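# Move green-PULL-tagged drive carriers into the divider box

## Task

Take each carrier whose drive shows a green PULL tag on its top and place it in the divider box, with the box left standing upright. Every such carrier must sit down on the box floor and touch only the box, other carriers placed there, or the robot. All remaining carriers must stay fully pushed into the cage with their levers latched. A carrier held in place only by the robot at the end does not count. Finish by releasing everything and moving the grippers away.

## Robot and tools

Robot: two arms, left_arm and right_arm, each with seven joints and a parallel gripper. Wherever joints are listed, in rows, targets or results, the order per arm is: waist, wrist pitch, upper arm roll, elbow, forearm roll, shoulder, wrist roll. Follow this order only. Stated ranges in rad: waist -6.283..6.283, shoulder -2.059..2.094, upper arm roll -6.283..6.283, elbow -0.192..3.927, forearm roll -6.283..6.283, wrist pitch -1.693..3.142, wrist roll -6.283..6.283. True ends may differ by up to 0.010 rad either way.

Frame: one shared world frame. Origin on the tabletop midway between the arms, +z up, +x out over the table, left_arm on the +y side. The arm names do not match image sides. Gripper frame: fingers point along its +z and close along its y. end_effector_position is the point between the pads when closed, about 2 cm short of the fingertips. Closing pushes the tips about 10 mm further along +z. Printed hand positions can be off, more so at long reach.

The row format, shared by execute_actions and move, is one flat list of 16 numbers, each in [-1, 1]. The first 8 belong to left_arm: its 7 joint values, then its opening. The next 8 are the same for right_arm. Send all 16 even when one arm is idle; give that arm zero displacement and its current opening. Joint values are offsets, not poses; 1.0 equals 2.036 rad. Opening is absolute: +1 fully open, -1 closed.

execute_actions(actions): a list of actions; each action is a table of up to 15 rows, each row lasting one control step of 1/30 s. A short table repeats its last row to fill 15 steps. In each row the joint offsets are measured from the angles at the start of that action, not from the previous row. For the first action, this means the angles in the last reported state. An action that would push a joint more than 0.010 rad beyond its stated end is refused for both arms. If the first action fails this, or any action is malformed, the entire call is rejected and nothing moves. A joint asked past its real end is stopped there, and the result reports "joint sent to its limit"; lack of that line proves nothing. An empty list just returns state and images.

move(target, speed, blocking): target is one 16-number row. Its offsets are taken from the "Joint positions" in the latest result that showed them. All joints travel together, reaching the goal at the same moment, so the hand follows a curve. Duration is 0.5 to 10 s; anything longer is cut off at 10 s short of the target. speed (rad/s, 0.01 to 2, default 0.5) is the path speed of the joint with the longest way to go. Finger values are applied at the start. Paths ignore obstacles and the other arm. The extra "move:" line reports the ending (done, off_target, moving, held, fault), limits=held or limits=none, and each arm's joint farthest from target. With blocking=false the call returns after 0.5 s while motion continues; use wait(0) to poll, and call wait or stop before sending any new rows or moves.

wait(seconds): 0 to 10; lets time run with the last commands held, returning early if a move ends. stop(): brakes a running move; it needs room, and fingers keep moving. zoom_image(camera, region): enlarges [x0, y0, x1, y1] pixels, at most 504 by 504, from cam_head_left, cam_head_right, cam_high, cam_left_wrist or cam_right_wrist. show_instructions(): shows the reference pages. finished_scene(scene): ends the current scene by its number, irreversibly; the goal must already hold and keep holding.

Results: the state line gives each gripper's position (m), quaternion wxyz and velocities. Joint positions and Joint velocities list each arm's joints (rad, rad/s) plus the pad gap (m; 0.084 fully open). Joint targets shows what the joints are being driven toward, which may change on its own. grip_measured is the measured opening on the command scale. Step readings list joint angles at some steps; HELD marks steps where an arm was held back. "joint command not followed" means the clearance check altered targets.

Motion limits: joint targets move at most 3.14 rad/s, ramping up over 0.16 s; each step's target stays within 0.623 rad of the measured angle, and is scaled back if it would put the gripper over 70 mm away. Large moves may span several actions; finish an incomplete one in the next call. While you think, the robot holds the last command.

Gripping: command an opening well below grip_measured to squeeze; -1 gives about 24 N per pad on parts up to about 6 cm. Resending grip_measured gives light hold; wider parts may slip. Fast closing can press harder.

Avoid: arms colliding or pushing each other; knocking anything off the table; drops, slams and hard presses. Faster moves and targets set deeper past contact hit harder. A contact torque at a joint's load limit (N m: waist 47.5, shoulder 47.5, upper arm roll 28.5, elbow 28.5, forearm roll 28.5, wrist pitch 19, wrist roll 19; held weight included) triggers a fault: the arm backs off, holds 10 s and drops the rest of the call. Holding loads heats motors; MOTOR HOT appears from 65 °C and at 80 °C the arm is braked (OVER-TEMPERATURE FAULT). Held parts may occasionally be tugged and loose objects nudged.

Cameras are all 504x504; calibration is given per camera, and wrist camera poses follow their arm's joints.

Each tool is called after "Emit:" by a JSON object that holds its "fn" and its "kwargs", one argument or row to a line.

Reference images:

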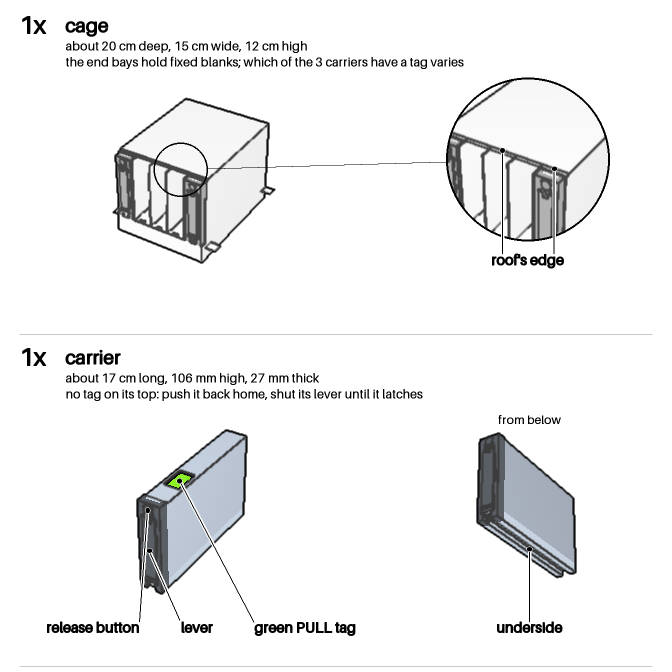

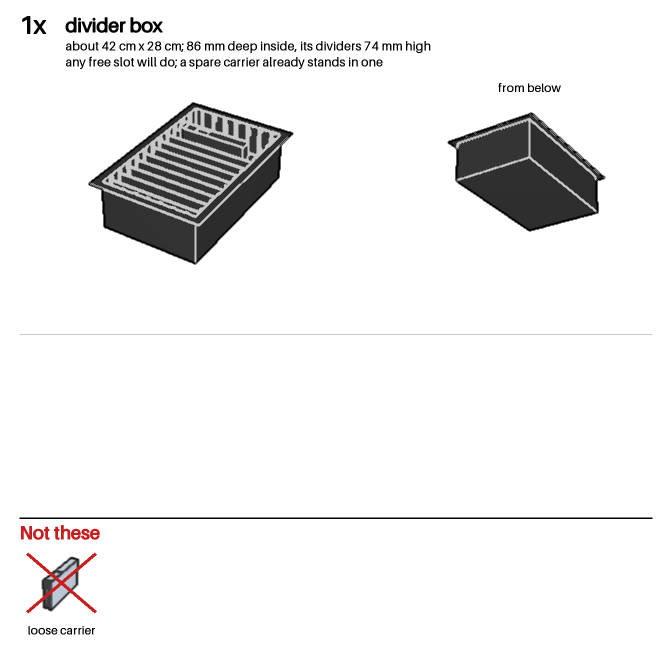

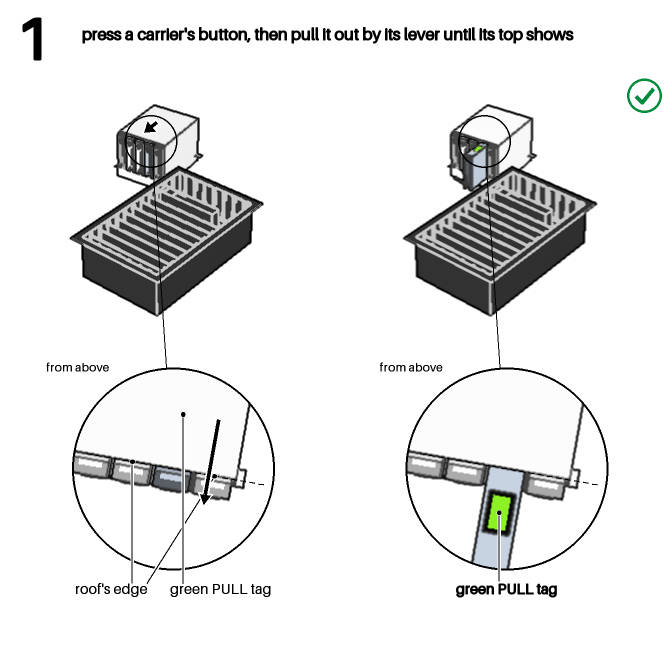

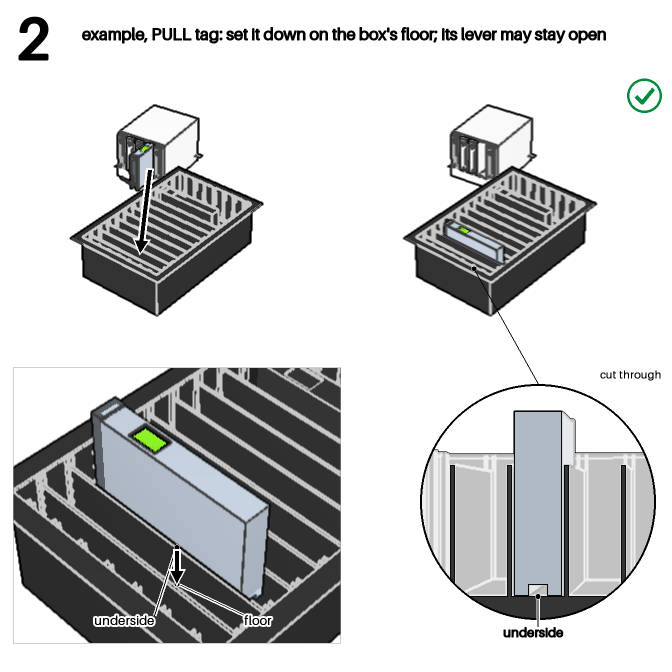

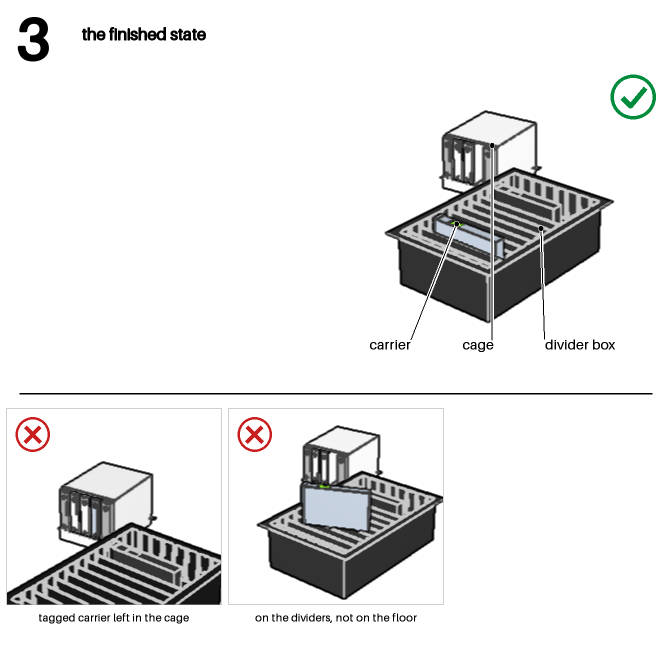

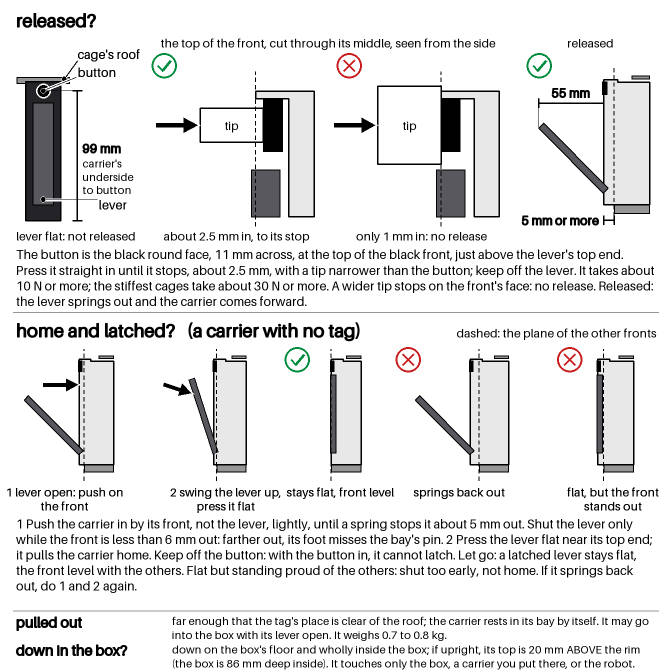

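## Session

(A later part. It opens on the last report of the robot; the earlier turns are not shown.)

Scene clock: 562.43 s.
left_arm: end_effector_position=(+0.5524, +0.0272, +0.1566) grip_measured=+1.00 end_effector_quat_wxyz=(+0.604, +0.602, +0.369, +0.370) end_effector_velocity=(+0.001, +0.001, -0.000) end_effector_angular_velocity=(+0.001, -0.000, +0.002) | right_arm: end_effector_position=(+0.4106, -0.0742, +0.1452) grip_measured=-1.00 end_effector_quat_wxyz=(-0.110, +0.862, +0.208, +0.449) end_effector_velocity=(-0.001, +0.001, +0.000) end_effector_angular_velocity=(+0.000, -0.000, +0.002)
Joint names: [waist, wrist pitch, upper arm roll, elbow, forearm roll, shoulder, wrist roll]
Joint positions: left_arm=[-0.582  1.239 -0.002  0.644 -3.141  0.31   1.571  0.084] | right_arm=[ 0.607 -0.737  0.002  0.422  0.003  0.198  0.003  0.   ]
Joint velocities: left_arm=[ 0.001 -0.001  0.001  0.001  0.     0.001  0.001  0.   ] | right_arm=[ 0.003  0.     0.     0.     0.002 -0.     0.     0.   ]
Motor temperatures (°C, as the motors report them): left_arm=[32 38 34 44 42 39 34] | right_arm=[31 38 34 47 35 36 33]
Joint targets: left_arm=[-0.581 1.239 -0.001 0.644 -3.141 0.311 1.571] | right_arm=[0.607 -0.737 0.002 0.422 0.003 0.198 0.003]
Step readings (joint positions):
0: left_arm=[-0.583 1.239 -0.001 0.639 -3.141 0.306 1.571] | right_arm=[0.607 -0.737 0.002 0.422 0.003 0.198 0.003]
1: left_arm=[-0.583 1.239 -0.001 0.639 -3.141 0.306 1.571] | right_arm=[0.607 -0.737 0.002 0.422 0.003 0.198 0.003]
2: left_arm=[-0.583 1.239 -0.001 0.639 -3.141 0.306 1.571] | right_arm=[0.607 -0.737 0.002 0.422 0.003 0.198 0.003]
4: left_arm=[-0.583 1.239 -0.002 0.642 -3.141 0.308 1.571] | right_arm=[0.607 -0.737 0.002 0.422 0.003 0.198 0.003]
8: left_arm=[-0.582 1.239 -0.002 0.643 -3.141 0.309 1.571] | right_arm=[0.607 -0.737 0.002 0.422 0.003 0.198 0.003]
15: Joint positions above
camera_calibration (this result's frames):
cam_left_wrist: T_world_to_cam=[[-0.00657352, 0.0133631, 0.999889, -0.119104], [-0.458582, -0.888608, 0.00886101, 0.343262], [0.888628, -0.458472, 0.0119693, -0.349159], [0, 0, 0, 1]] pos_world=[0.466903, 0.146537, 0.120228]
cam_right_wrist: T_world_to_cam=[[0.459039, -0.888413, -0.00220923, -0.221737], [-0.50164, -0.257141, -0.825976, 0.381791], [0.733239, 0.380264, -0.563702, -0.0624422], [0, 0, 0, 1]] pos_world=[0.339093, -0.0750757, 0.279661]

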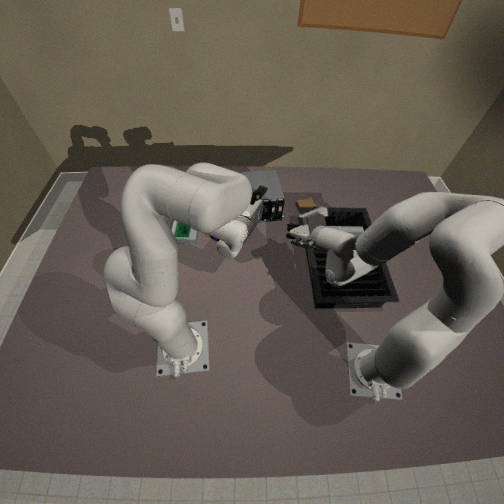

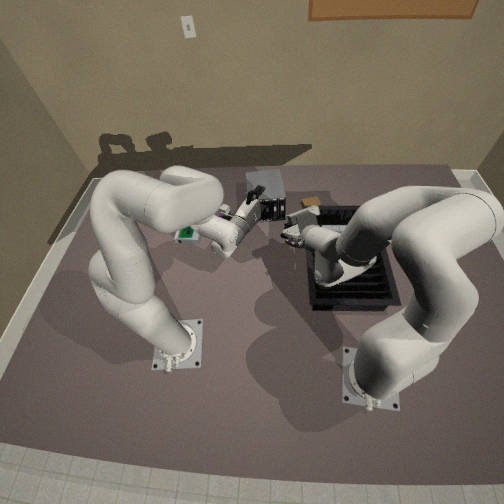

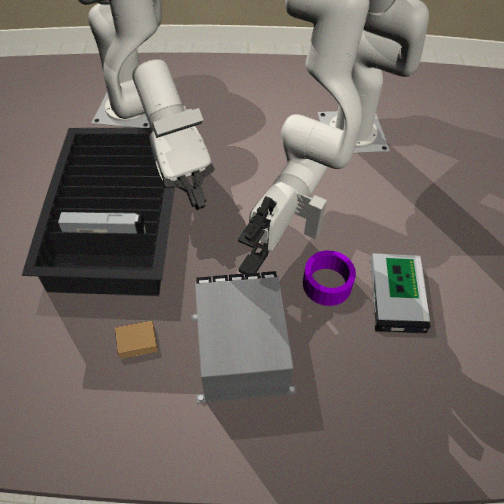

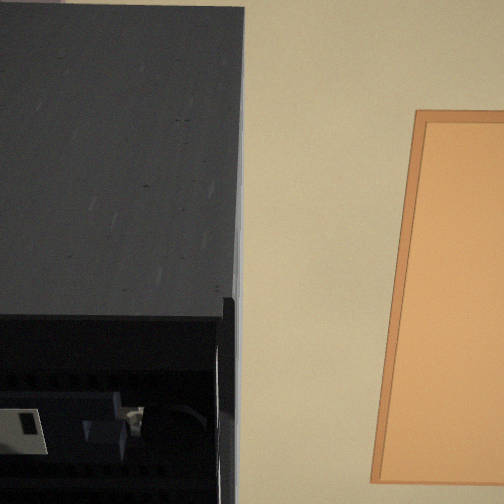

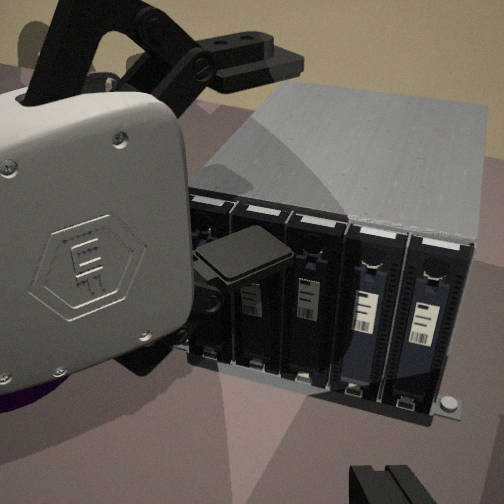

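Emit:
{"fn": "execute_actions", "kwargs": {
  "actions": [
    [[0.002,-0.0008,0,0.0032,0,0.0028,0,1,0,0,0,0,0,0,0,-1]]
  ]
}}

Emit:
{"fn": "zoom_image", "kwargs": {
  "camera": "cam_right_wrist",
  "region": [225, 200, 335, 260]
}}

Scene clock: 570.93 s.
left_arm: end_effector_position=(+0.5539, +0.0277, +0.1559) grip_measured=+1.00 end_effector_quat_wxyz=(+0.603, +0.602, +0.370, +0.370) end_effector_velocity=(+0.001, +0.000, -0.000) end_effector_angular_velocity=(+0.000, +0.001, +0.001) | right_arm: end_effector_position=(+0.4106, -0.0742, +0.1452) grip_measured=-1.00 end_effector_quat_wxyz=(-0.110, +0.862, +0.208, +0.449) end_effector_velocity=(+0.000, +0.001, +0.001) end_effector_angular_velocity=(+0.001, -0.003, +0.001)
Joint names: [waist, wrist pitch, upper arm roll, elbow, forearm roll, shoulder, wrist roll]
Joint positions: left_arm=[-0.579  1.238 -0.003  0.649 -3.14   0.314  1.571  0.084] | right_arm=[ 0.607 -0.737  0.002  0.422  0.003  0.198  0.003  0.   ]
Joint velocities: left_arm=[ 0.001 -0.002  0.     0.003 -0.     0.002 -0.    -0.   ] | right_arm=[ 0.001 -0.002  0.     0.001  0.001  0.    -0.     0.   ]
Motor temperatures (°C, as the motors report them): left_arm=[32 38 35 45 42 38 34] | right_arm=[31 38 34 47 35 36 33]
Joint targets: left_arm=[-0.578 1.238 -0.002 0.651 -3.141 0.316 1.571] | right_arm=[0.607 -0.737 0.002 0.422 0.003 0.198 0.003]
Step readings (joint positions):
0: left_arm=[-0.581 1.239 -0.001 0.644 -3.141 0.311 1.571] | right_arm=[0.607 -0.737 0.002 0.422 0.003 0.198 0.003]
1: left_arm=[-0.581 1.239 -0.001 0.644 -3.141 0.311 1.571] | right_arm=[0.607 -0.737 0.002 0.422 0.003 0.198 0.003]
2: left_arm=[-0.581 1.239 -0.001 0.645 -3.141 0.311 1.571] | right_arm=[0.607 -0.737 0.002 0.422 0.003 0.198 0.003]
4: left_arm=[-0.580 1.239 -0.002 0.646 -3.141 0.312 1.571] | right_arm=[0.607 -0.737 0.002 0.422 0.003 0.198 0.003]
8: left_arm=[-0.579 1.239 -0.003 0.648 -3.141 0.313 1.571] | right_arm=[0.607 -0.737 0.002 0.422 0.003 0.198 0.003]
15: Joint positions above
camera_calibration (this result's frames):
cam_left_wrist: T_world_to_cam=[[-0.00569055, 0.0133157, 0.999895, -0.118845], [-0.456966, -0.889436, 0.00924407, 0.343462], [0.889466, -0.456865, 0.0111462, -0.350626], [0, 0, 0, 1]] pos_world=[0.468144, 0.146881, 0.119565]
cam_right_wrist: T_world_to_cam=[[0.459039, -0.888413, -0.0022091, -0.221737], [-0.50164, -0.257142, -0.825975, 0.381791], [0.733239, 0.380264, -0.563702, -0.0624422], [0, 0, 0, 1]] pos_world=[0.339093, -0.0750758, 0.279661]

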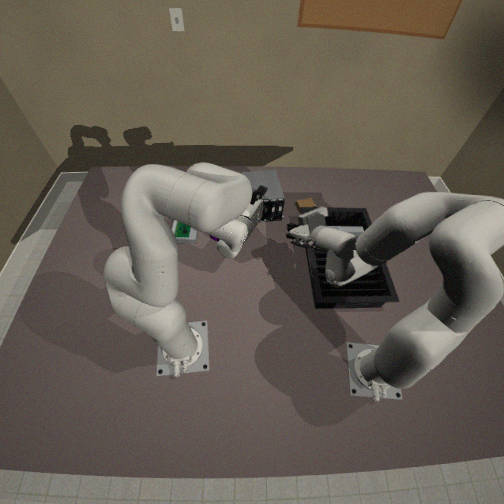

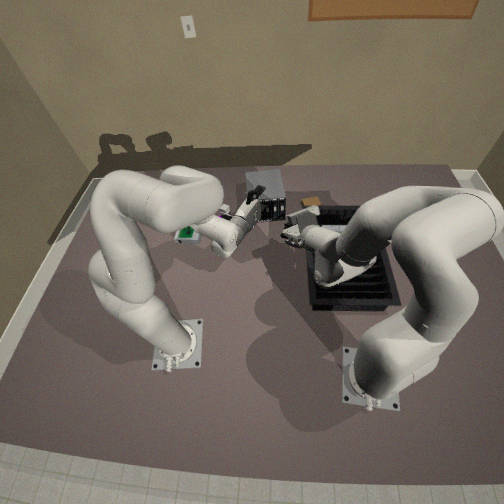

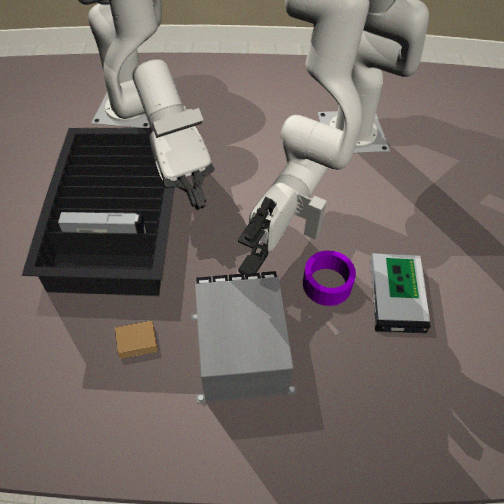

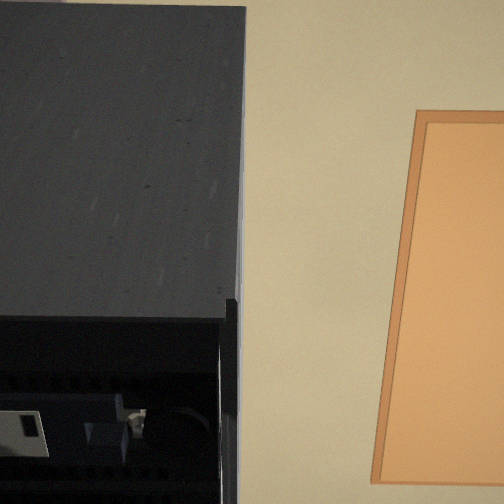

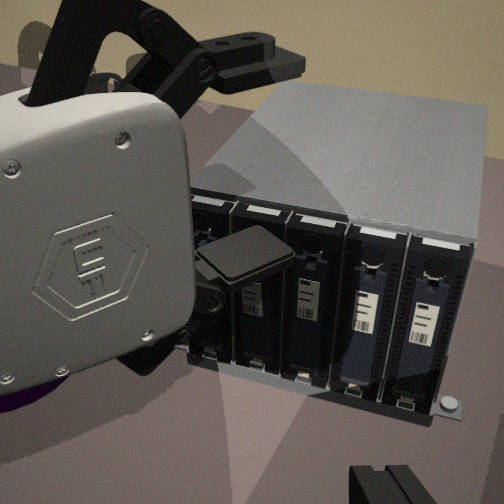

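Region (225, 200, 335, 260) of cam_right_wrist's 504x504 image, scaled by 4.582, with more detail than that image has; it fills the top 275 rows of this view, and the rest is white.

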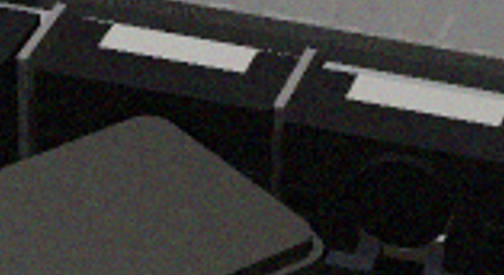

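Emit:
{"fn": "execute_actions", "kwargs": {
  "actions": [
    [[0.0028,-0.0009,0,0.0031,0,0.0022,0,1,0,0,0,0,0,0,0,-1]]
  ]
}}

Emit:
{"fn": "zoom_image", "kwargs": {
  "camera": "cam_right_wrist",
  "region": [225, 200, 335, 260]
}}

Scene clock: 579.07 s.
left_arm: end_effector_position=(+0.5547, +0.0275, +0.1551) grip_measured=+1.00 end_effector_quat_wxyz=(+0.603, +0.602, +0.371, +0.370) end_effector_velocity=(+0.001, +0.002, -0.001) end_effector_angular_velocity=(+0.001, +0.002, +0.004) | right_arm: end_effector_position=(+0.4106, -0.0742, +0.1452) grip_measured=-1.00 end_effector_quat_wxyz=(-0.110, +0.862, +0.208, +0.449) end_effector_velocity=(-0.000, -0.000, -0.000) end_effector_angular_velocity=(-0.001, +0.001, +0.000)
Joint names: [waist, wrist pitch, upper arm roll, elbow, forearm roll, shoulder, wrist roll]
Joint positions: left_arm=[-0.573  1.237 -0.008  0.652 -3.14   0.318  1.571  0.084] | right_arm=[ 0.607 -0.737  0.002  0.422  0.003  0.198  0.003  0.   ]
Joint velocities: left_arm=[ 0.002 -0.001  0.001  0.001 -0.     0.002 -0.    -0.   ] | right_arm=[-0.     0.     0.    -0.001 -0.001  0.    -0.     0.   ]
Motor temperatures (°C, as the motors report them): left_arm=[33 37 37 49 42 38 34] | right_arm=[31 38 34 47 35 36 33]
Joint targets: left_arm=[-0.573 1.236 -0.003 0.655 -3.140 0.319 1.571] | right_arm=[0.607 -0.737 0.002 0.422 0.003 0.198 0.003]
Step readings (joint positions):
0: left_arm=[-0.578 1.238 -0.004 0.651 -3.141 0.316 1.571] | right_arm=[0.607 -0.737 0.002 0.422 0.003 0.198 0.003]
1: left_arm=[-0.578 1.238 -0.004 0.651 -3.141 0.316 1.571] | right_arm=[0.607 -0.737 0.002 0.422 0.003 0.198 0.003]
2: left_arm=[-0.577 1.237 -0.004 0.651 -3.141 0.316 1.571] | right_arm=[0.607 -0.737 0.002 0.422 0.003 0.198 0.003]
4: left_arm=[-0.575 1.237 -0.006 0.652 -3.140 0.317 1.571] | right_arm=[0.607 -0.737 0.002 0.422 0.003 0.198 0.003]
8: left_arm=[-0.574 1.237 -0.007 0.652 -3.140 0.317 1.571] | right_arm=[0.607 -0.737 0.002 0.422 0.003 0.198 0.003]
15: Joint positions above
camera_calibration (this result's frames):
cam_left_wrist: T_world_to_cam=[[-0.00403161, 0.0143021, 0.99989, -0.119045], [-0.456415, -0.889701, 0.0108857, 0.343106], [0.889758, -0.45632, 0.0101146, -0.351383], [0, 0, 0, 1]] pos_world=[0.468765, 0.146621, 0.118851]
cam_right_wrist: T_world_to_cam=[[0.459039, -0.888413, -0.0022092, -0.221737], [-0.50164, -0.257141, -0.825975, 0.381791], [0.733239, 0.380263, -0.563702, -0.0624422], [0, 0, 0, 1]] pos_world=[0.339093, -0.0750758, 0.279661]

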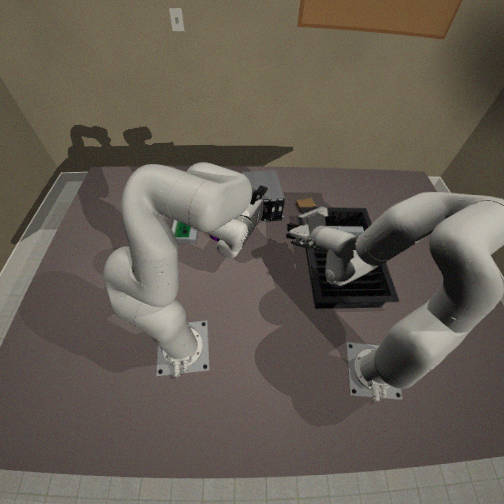

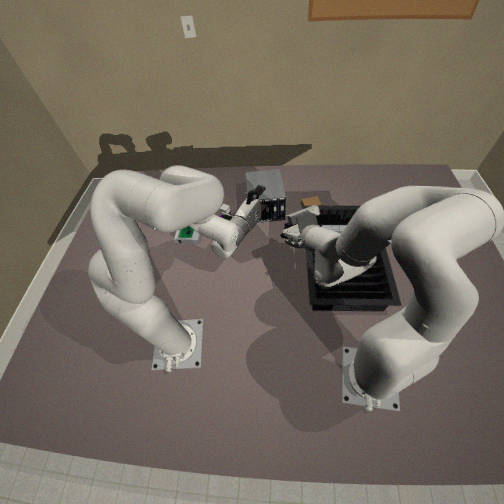

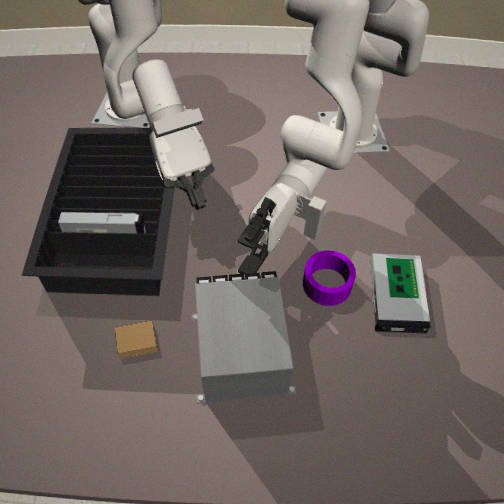

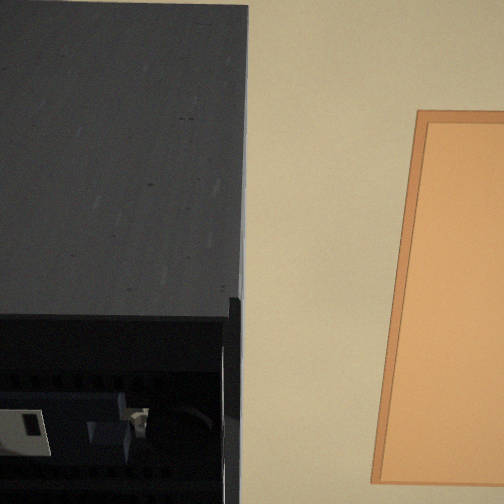

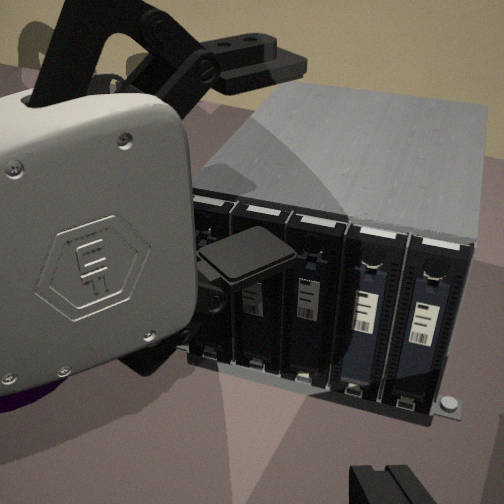

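Region (225, 200, 335, 260) of cam_right_wrist's 504x504 image, scaled by 4.582, with more detail than that image has; it fills the top 275 rows of this view, and the rest is white.

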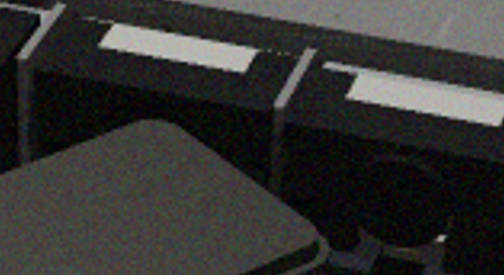

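Emit:
{"fn": "execute_actions", "kwargs": {
  "actions": [
    [[-0.0042,0.0022,0.0039,-0.0079,-0.0005,-0.0054,0,1,0,0,0,0,0,0,0,-1]]
  ]
}}

Emit:
{"fn": "zoom_image", "kwargs": {
  "camera": "cam_right_wrist",
  "region": [225, 200, 335, 260]
}}

Scene clock: 598.40 s.
left_arm: end_effector_position=(+0.5521, +0.0303, +0.1555) grip_measured=+1.00 end_effector_quat_wxyz=(+0.602, +0.602, +0.371, +0.371) end_effector_velocity=(-0.002, +0.005, +0.000) end_effector_angular_velocity=(+0.002, +0.000, +0.005) | right_arm: end_effector_position=(+0.4106, -0.0742, +0.1452) grip_measured=-1.00 end_effector_quat_wxyz=(-0.110, +0.862, +0.208, +0.449) end_effector_velocity=(+0.001, -0.000, +0.001) end_effector_angular_velocity=(+0.001, -0.002, -0.000)
Joint names: [waist, wrist pitch, upper arm roll, elbow, forearm roll, shoulder, wrist roll]
Joint positions: left_arm=[-0.581  1.241  0.001  0.639 -3.142  0.309  1.571  0.084] | right_arm=[ 0.607 -0.737  0.002  0.422  0.003  0.198  0.003  0.   ]
Joint velocities: left_arm=[-0.001  0.004  0.006 -0.014  0.    -0.009  0.    -0.   ] | right_arm=[-0.001 -0.001  0.     0.001  0.    -0.    -0.001  0.   ]
Motor temperatures (°C, as the motors report them): left_arm=[33 36 40 56 43 37 34] | right_arm=[31 38 34 48 35 36 33]
Joint targets: left_arm=[-0.582 1.242 -0.000 0.636 -3.141 0.307 1.571] | right_arm=[0.607 -0.737 0.002 0.422 0.003 0.198 0.003]
Step readings (joint positions):
0: left_arm=[-0.573 1.236 -0.008 0.652 -3.140 0.318 1.571] | right_arm=[0.607 -0.737 0.002 0.422 0.003 0.198 0.003]
1: left_arm=[-0.573 1.236 -0.008 0.652 -3.140 0.318 1.571] | right_arm=[0.607 -0.737 0.002 0.422 0.003 0.198 0.003]
2: left_arm=[-0.574 1.237 -0.008 0.651 -3.141 0.317 1.571] | right_arm=[0.607 -0.737 0.002 0.422 0.003 0.198 0.003]
4: left_arm=[-0.577 1.238 -0.005 0.648 -3.141 0.314 1.571] | right_arm=[0.607 -0.737 0.002 0.422 0.003 0.198 0.003]
8: left_arm=[-0.580 1.239 -0.002 0.644 -3.142 0.312 1.571] | right_arm=[0.607 -0.737 0.002 0.422 0.003 0.198 0.003]
15: Joint positions above
camera_calibration (this result's frames):
cam_left_wrist: T_world_to_cam=[[-0.00485721, 0.0120138, 0.999916, -0.118953], [-0.454099, -0.890911, 0.00849829, 0.34353], [0.890938, -0.45402, 0.0097828, -0.348506], [0, 0, 0, 1]] pos_world=[0.465917, 0.149255, 0.119433]
cam_right_wrist: T_world_to_cam=[[0.459039, -0.888413, -0.00220923, -0.221737], [-0.50164, -0.257141, -0.825975, 0.381791], [0.733239, 0.380264, -0.563702, -0.0624421], [0, 0, 0, 1]] pos_world=[0.339093, -0.0750757, 0.279661]

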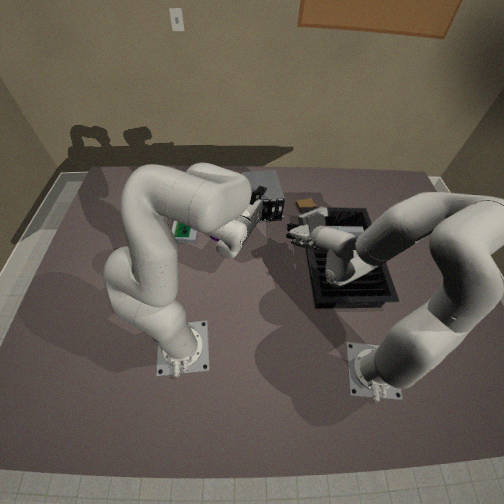

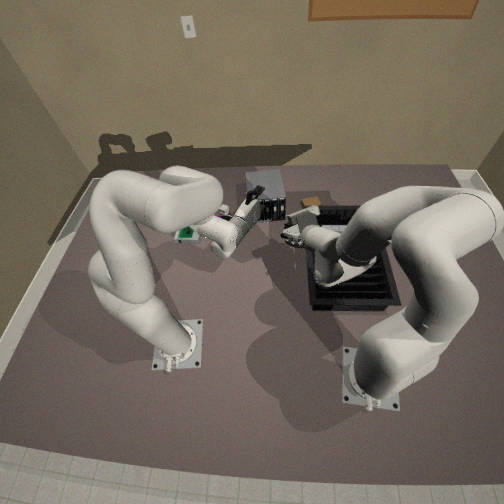

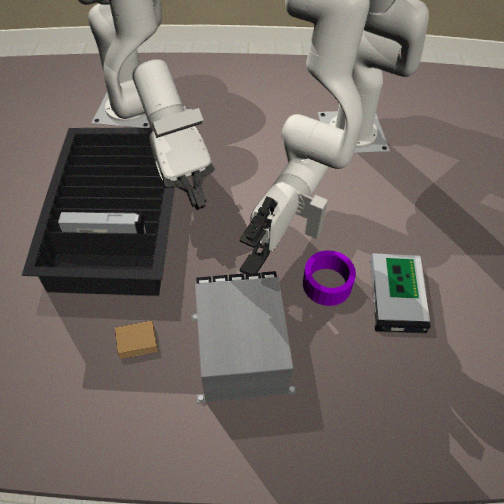

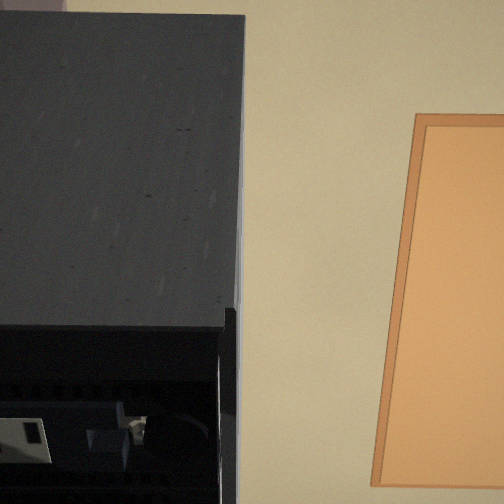

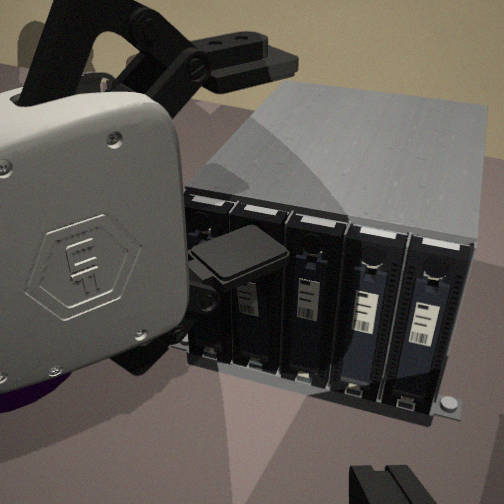

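Region (225, 200, 335, 260) of cam_right_wrist's 504x504 image, scaled by 4.582, with more detail than that image has; it fills the top 275 rows of this view, and the rest is white.

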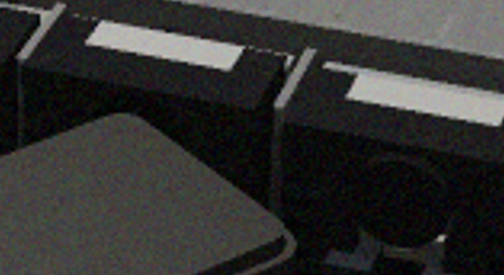

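Emit:
{"fn": "wait", "kwargs": {
  "seconds": 0.5
}}

Emit:
{"fn": "zoom_image", "kwargs": {
  "camera": "cam_right_wrist",
  "region": [225, 200, 335, 260]
}}

Scene clock: 603.50 s.
left_arm: end_effector_position=(+0.5506, +0.0295, +0.1555) grip_measured=+1.00 end_effector_quat_wxyz=(+0.602, +0.602, +0.370, +0.370) end_effector_velocity=(+0.000, +0.001, -0.000) end_effector_angular_velocity=(-0.001, +0.000, +0.001) | right_arm: end_effector_position=(+0.4106, -0.0742, +0.1452) grip_measured=-1.00 end_effector_quat_wxyz=(-0.110, +0.862, +0.208, +0.449) end_effector_velocity=(-0.000, +0.001, -0.000) end_effector_angular_velocity=(-0.001, +0.000, +0.003)
Joint names: [waist, wrist pitch, upper arm roll, elbow, forearm roll, shoulder, wrist roll]
Joint positions: left_arm=[-0.582  1.242 -0.     0.636 -3.141  0.307  1.571  0.084] | right_arm=[ 0.607 -0.737  0.002  0.422  0.003  0.198  0.003  0.   ]
Joint velocities: left_arm=[ 0.001  0.001  0.    -0.     0.     0.    -0.001  0.   ] | right_arm=[ 0.     0.001  0.     0.    -0.002  0.    -0.     0.   ]
Motor temperatures (°C, as the motors report them): left_arm=[33 36 38 52 42 37 34] | right_arm=[31 38 34 48 35 36 33]
Joint targets: left_arm=[-0.582 1.242 -0.000 0.636 -3.141 0.307 1.571] | right_arm=[0.607 -0.737 0.002 0.422 0.003 0.198 0.003]
wait: 0.50 s; at rest from the start
camera_calibration (this result's frames):
cam_left_wrist: T_world_to_cam=[[-0.0044251, 0.0120967, 0.999917, -0.11924], [-0.45646, -0.889701, 0.00874327, 0.343347], [0.889733, -0.456384, 0.00945867, -0.346811], [0, 0, 0, 1]] pos_world=[0.464765, 0.148639, 0.119508]
cam_right_wrist: T_world_to_cam=[[0.459039, -0.888413, -0.00220923, -0.221737], [-0.50164, -0.257141, -0.825975, 0.381791], [0.733239, 0.380263, -0.563702, -0.0624422], [0, 0, 0, 1]] pos_world=[0.339093, -0.0750758, 0.279661]

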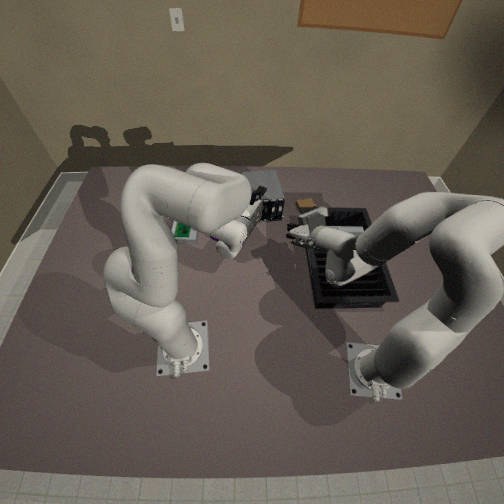

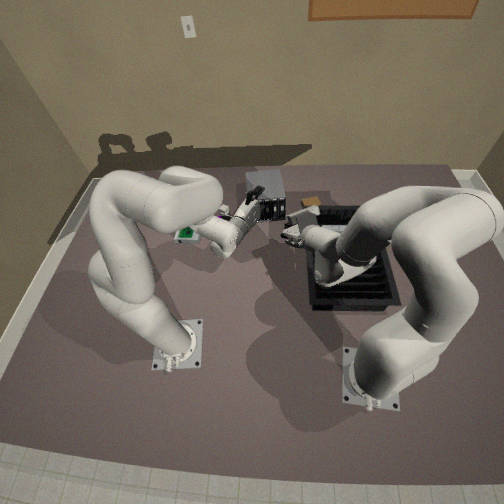

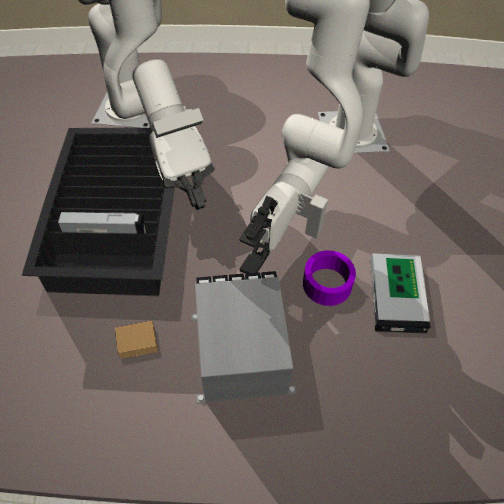

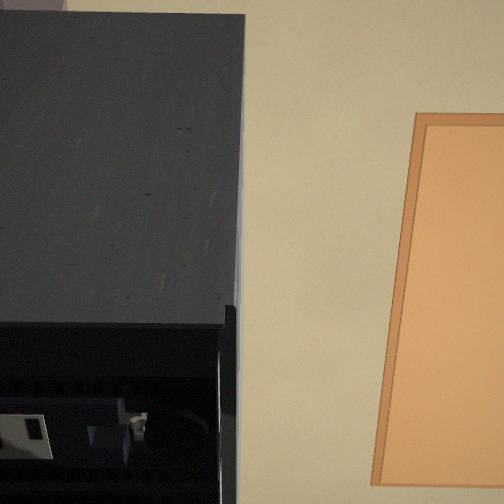

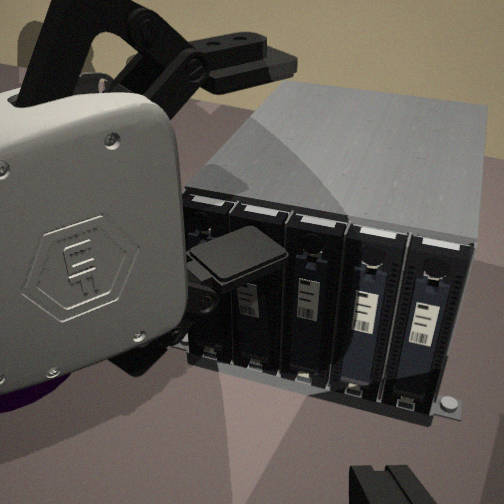

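Region (225, 200, 335, 260) of cam_right_wrist's 504x504 image, scaled by 4.582, with more detail than that image has; it fills the top 275 rows of this view, and the rest is white.

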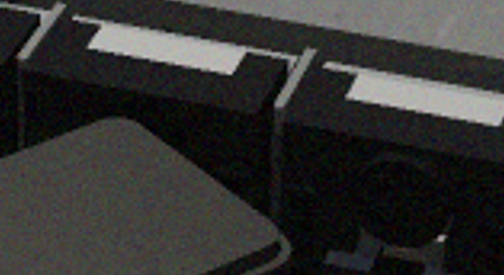

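Emit:
{"fn": "execute_actions", "kwargs": {
  "actions": [
    [[0.0015,0,0.0005,0.0038,0,0.0038,0,1,0,0,0,0,0,0,0,-1]]
  ]
}}

Emit:
{"fn": "zoom_image", "kwargs": {
  "camera": "cam_right_wrist",
  "region": [225, 200, 335, 260]
}}

Scene clock: 620.37 s.
left_arm: end_effector_position=(+0.5525, +0.0290, +0.1551) grip_measured=+1.00 end_effector_quat_wxyz=(+0.603, +0.602, +0.370, +0.371) end_effector_velocity=(+0.001, +0.001, -0.000) end_effector_angular_velocity=(+0.001, -0.001, +0.003) | right_arm: end_effector_position=(+0.4106, -0.0742, +0.1452) grip_measured=-1.00 end_effector_quat_wxyz=(-0.110, +0.862, +0.208, +0.449) end_effector_velocity=(-0.000, -0.000, -0.000) end_effector_angular_velocity=(-0.000, +0.000, -0.001)
Joint names: [waist, wrist pitch, upper arm roll, elbow, forearm roll, shoulder, wrist roll]
Joint positions: left_arm=[-0.58   1.242 -0.001  0.643 -3.141  0.313  1.571  0.084] | right_arm=[ 0.607 -0.737  0.002  0.422  0.003  0.198  0.003  0.   ]
Joint velocities: left_arm=[ 0.001 -0.001  0.002  0.003 -0.     0.002  0.001 -0.   ] | right_arm=[ 0.    -0.001  0.    -0.001  0.002  0.    -0.001  0.   ]
Motor temperatures (°C, as the motors report them): left_arm=[33 36 36 46 42 38 34] | right_arm=[31 38 34 48 35 36 33]
Joint targets: left_arm=[-0.579 1.242 0.001 0.644 -3.141 0.314 1.571] | right_arm=[0.607 -0.737 0.002 0.422 0.003 0.198 0.003]
Step readings (joint positions):
0: left_arm=[-0.582 1.242 -0.000 0.636 -3.141 0.307 1.571] | right_arm=[0.607 -0.737 0.002 0.422 0.003 0.198 0.003]
1: left_arm=[-0.582 1.242 -0.000 0.636 -3.141 0.307 1.571] | right_arm=[0.607 -0.737 0.002 0.422 0.003 0.198 0.003]
2: left_arm=[-0.581 1.242 -0.000 0.637 -3.141 0.307 1.571] | right_arm=[0.607 -0.737 0.002 0.422 0.003 0.198 0.003]
4: left_arm=[-0.581 1.242 -0.001 0.640 -3.141 0.310 1.571] | right_arm=[0.607 -0.737 0.002 0.422 0.003 0.198 0.003]
8: left_arm=[-0.580 1.243 -0.002 0.642 -3.141 0.312 1.571] | right_arm=[0.607 -0.737 0.002 0.422 0.003 0.198 0.003]
15: Joint positions above
camera_calibration (this result's frames):
cam_left_wrist: T_world_to_cam=[[-0.00539503, 0.0129432, 0.999902, -0.118228], [-0.456097, -0.889884, 0.00905816, 0.343532], [0.889914, -0.456004, 0.0107043, -0.349023], [0, 0, 0, 1]] pos_world=[0.466646, 0.148078, 0.118841]
cam_right_wrist: T_world_to_cam=[[0.459039, -0.888413, -0.00220924, -0.221737], [-0.50164, -0.257141, -0.825975, 0.381791], [0.733239, 0.380263, -0.563702, -0.0624422], [0, 0, 0, 1]] pos_world=[0.339093, -0.0750758, 0.279661]

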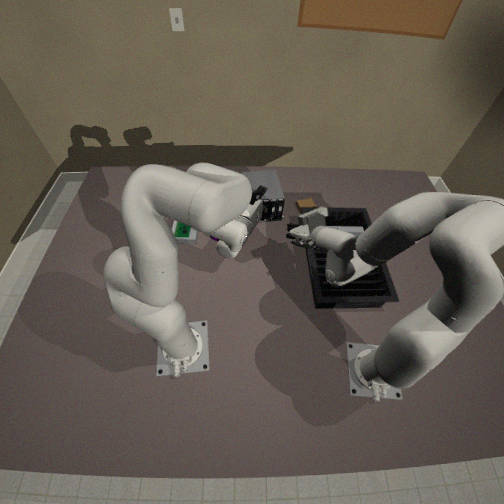

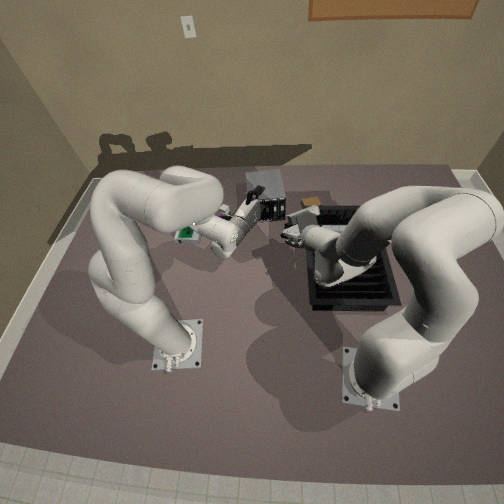

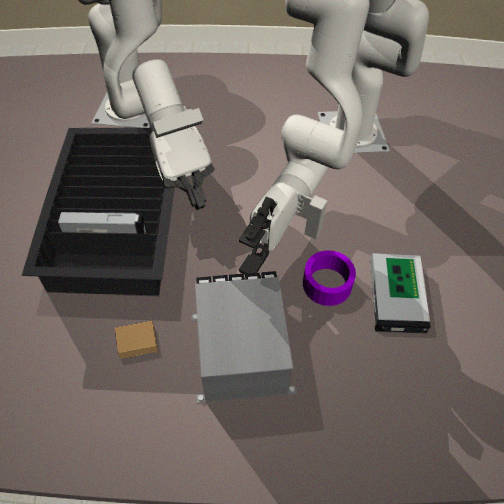

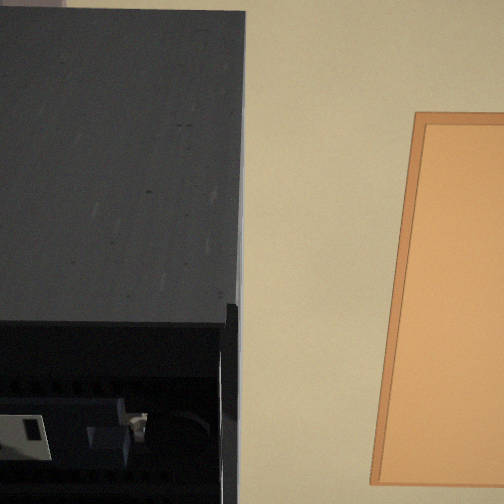

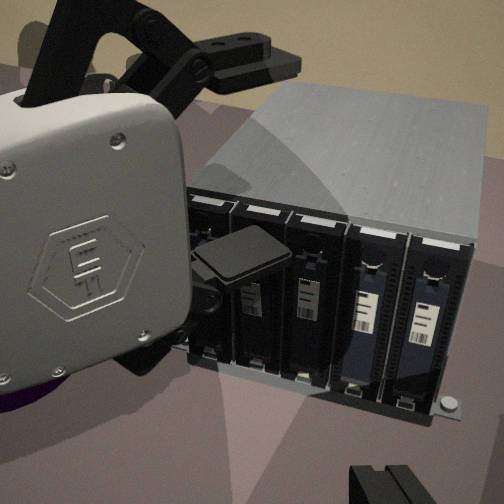

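Region (225, 200, 335, 260) of cam_right_wrist's 504x504 image, scaled by 4.582, with more detail than that image has; it fills the top 275 rows of this view, and the rest is white.

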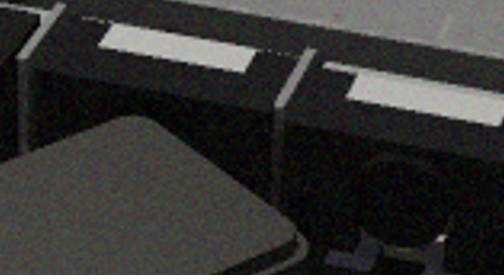

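Emit:
{"fn": "execute_actions", "kwargs": {
  "actions": [
    [[0.0022,-0.0008,0.0029,0.0051,0,0.0034,0,1,0,0,0,0,0,0,0,-1]]
  ]
}}

Emit:
{"fn": "zoom_image", "kwargs": {
  "camera": "cam_right_wrist",
  "region": [225, 200, 335, 260]
}}

Scene clock: 626.20 s.
left_arm: end_effector_position=(+0.5545, +0.0289, +0.1546) grip_measured=+1.00 end_effector_quat_wxyz=(+0.603, +0.601, +0.371, +0.371) end_effector_velocity=(+0.001, -0.001, +0.001) end_effector_angular_velocity=(-0.002, -0.001, +0.001) | right_arm: end_effector_position=(+0.4106, -0.0742, +0.1452) grip_measured=-1.00 end_effector_quat_wxyz=(-0.110, +0.862, +0.208, +0.449) end_effector_velocity=(+0.000, -0.000, +0.000) end_effector_angular_velocity=(-0.001, -0.001, +0.001)
Joint names: [waist, wrist pitch, upper arm roll, elbow, forearm roll, shoulder, wrist roll]
Joint positions: left_arm=[-0.575  1.24  -0.004  0.65  -3.141  0.318  1.57   0.084] | right_arm=[ 0.607 -0.737  0.002  0.422  0.003  0.198  0.003  0.   ]
Joint velocities: left_arm=[ 0.002 -0.002 -0.002  0.005 -0.001  0.001 -0.     0.   ] | right_arm=[-0.001 -0.    -0.    -0.    -0.001 -0.    -0.001  0.   ]
Motor temperatures (°C, as the motors report them): left_arm=[33 36 37 46 42 37 34] | right_arm=[31 38 34 48 35 36 33]
Joint targets: left_arm=[-0.575 1.241 0.005 0.653 -3.141 0.320 1.571] | right_arm=[0.607 -0.737 0.002 0.422 0.003 0.198 0.003]
Step readings (joint positions):
0: left_arm=[-0.579 1.242 -0.001 0.644 -3.141 0.314 1.571] | right_arm=[0.607 -0.737 0.002 0.422 0.003 0.198 0.003]
1: left_arm=[-0.579 1.242 -0.001 0.644 -3.141 0.314 1.571] | right_arm=[0.607 -0.737 0.002 0.422 0.003 0.198 0.003]
2: left_arm=[-0.578 1.242 -0.001 0.645 -3.141 0.315 1.571] | right_arm=[0.607 -0.737 0.002 0.422 0.003 0.198 0.003]
4: left_arm=[-0.577 1.242 -0.001 0.646 -3.141 0.316 1.570] | right_arm=[0.607 -0.737 0.002 0.422 0.003 0.198 0.003]
8: left_arm=[-0.576 1.241 -0.003 0.648 -3.140 0.318 1.570] | right_arm=[0.607 -0.737 0.002 0.422 0.003 0.198 0.003]
15: Joint positions above
camera_calibration (this result's frames):
cam_left_wrist: T_world_to_cam=[[-0.00439649, 0.0141278, 0.999891, -0.118364], [-0.454674, -0.890595, 0.0105844, 0.3434], [0.890647, -0.454577, 0.0103391, -0.351215], [0, 0, 0, 1]] pos_world=[0.468423, 0.147848, 0.118348]
cam_right_wrist: T_world_to_cam=[[0.459039, -0.888413, -0.00220921, -0.221737], [-0.50164, -0.257141, -0.825975, 0.381791], [0.733239, 0.380263, -0.563702, -0.0624422], [0, 0, 0, 1]] pos_world=[0.339093, -0.0750758, 0.279661]

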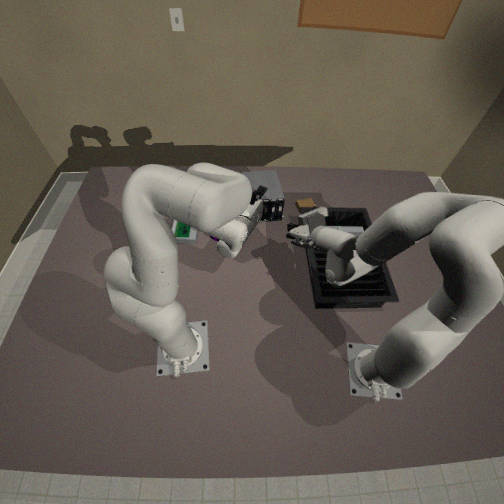

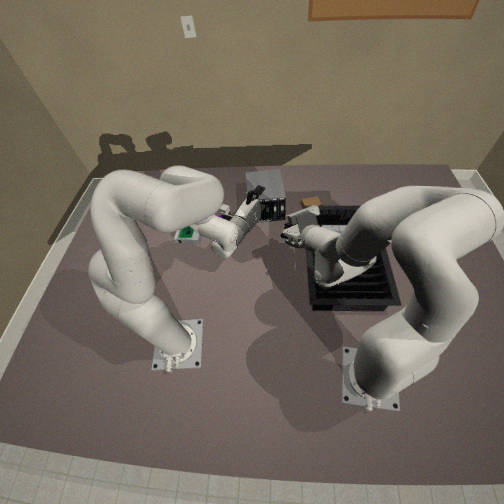

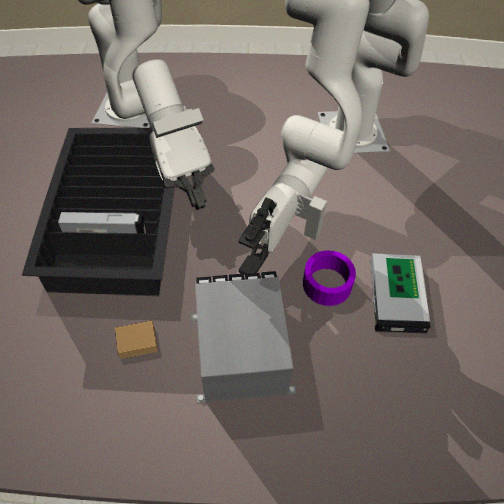

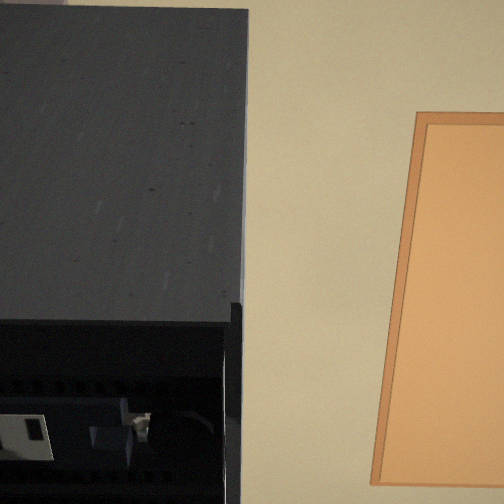

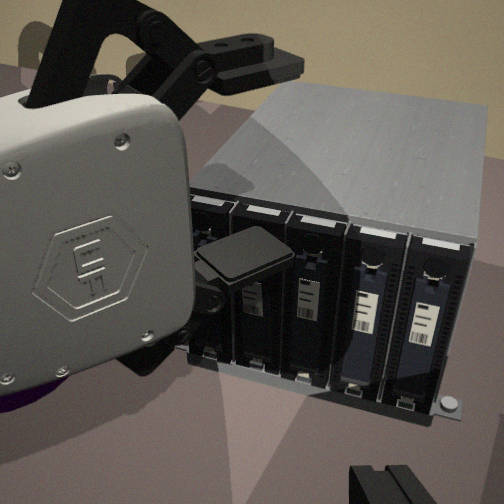

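Region (225, 200, 335, 260) of cam_right_wrist's 504x504 image, scaled by 4.582, with more detail than that image has; it fills the top 275 rows of this view, and the rest is white.

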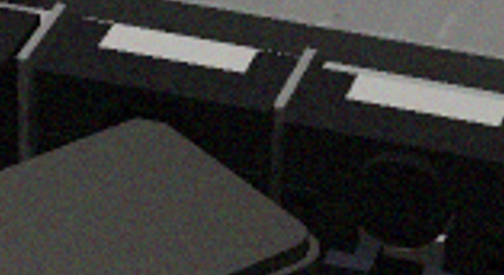

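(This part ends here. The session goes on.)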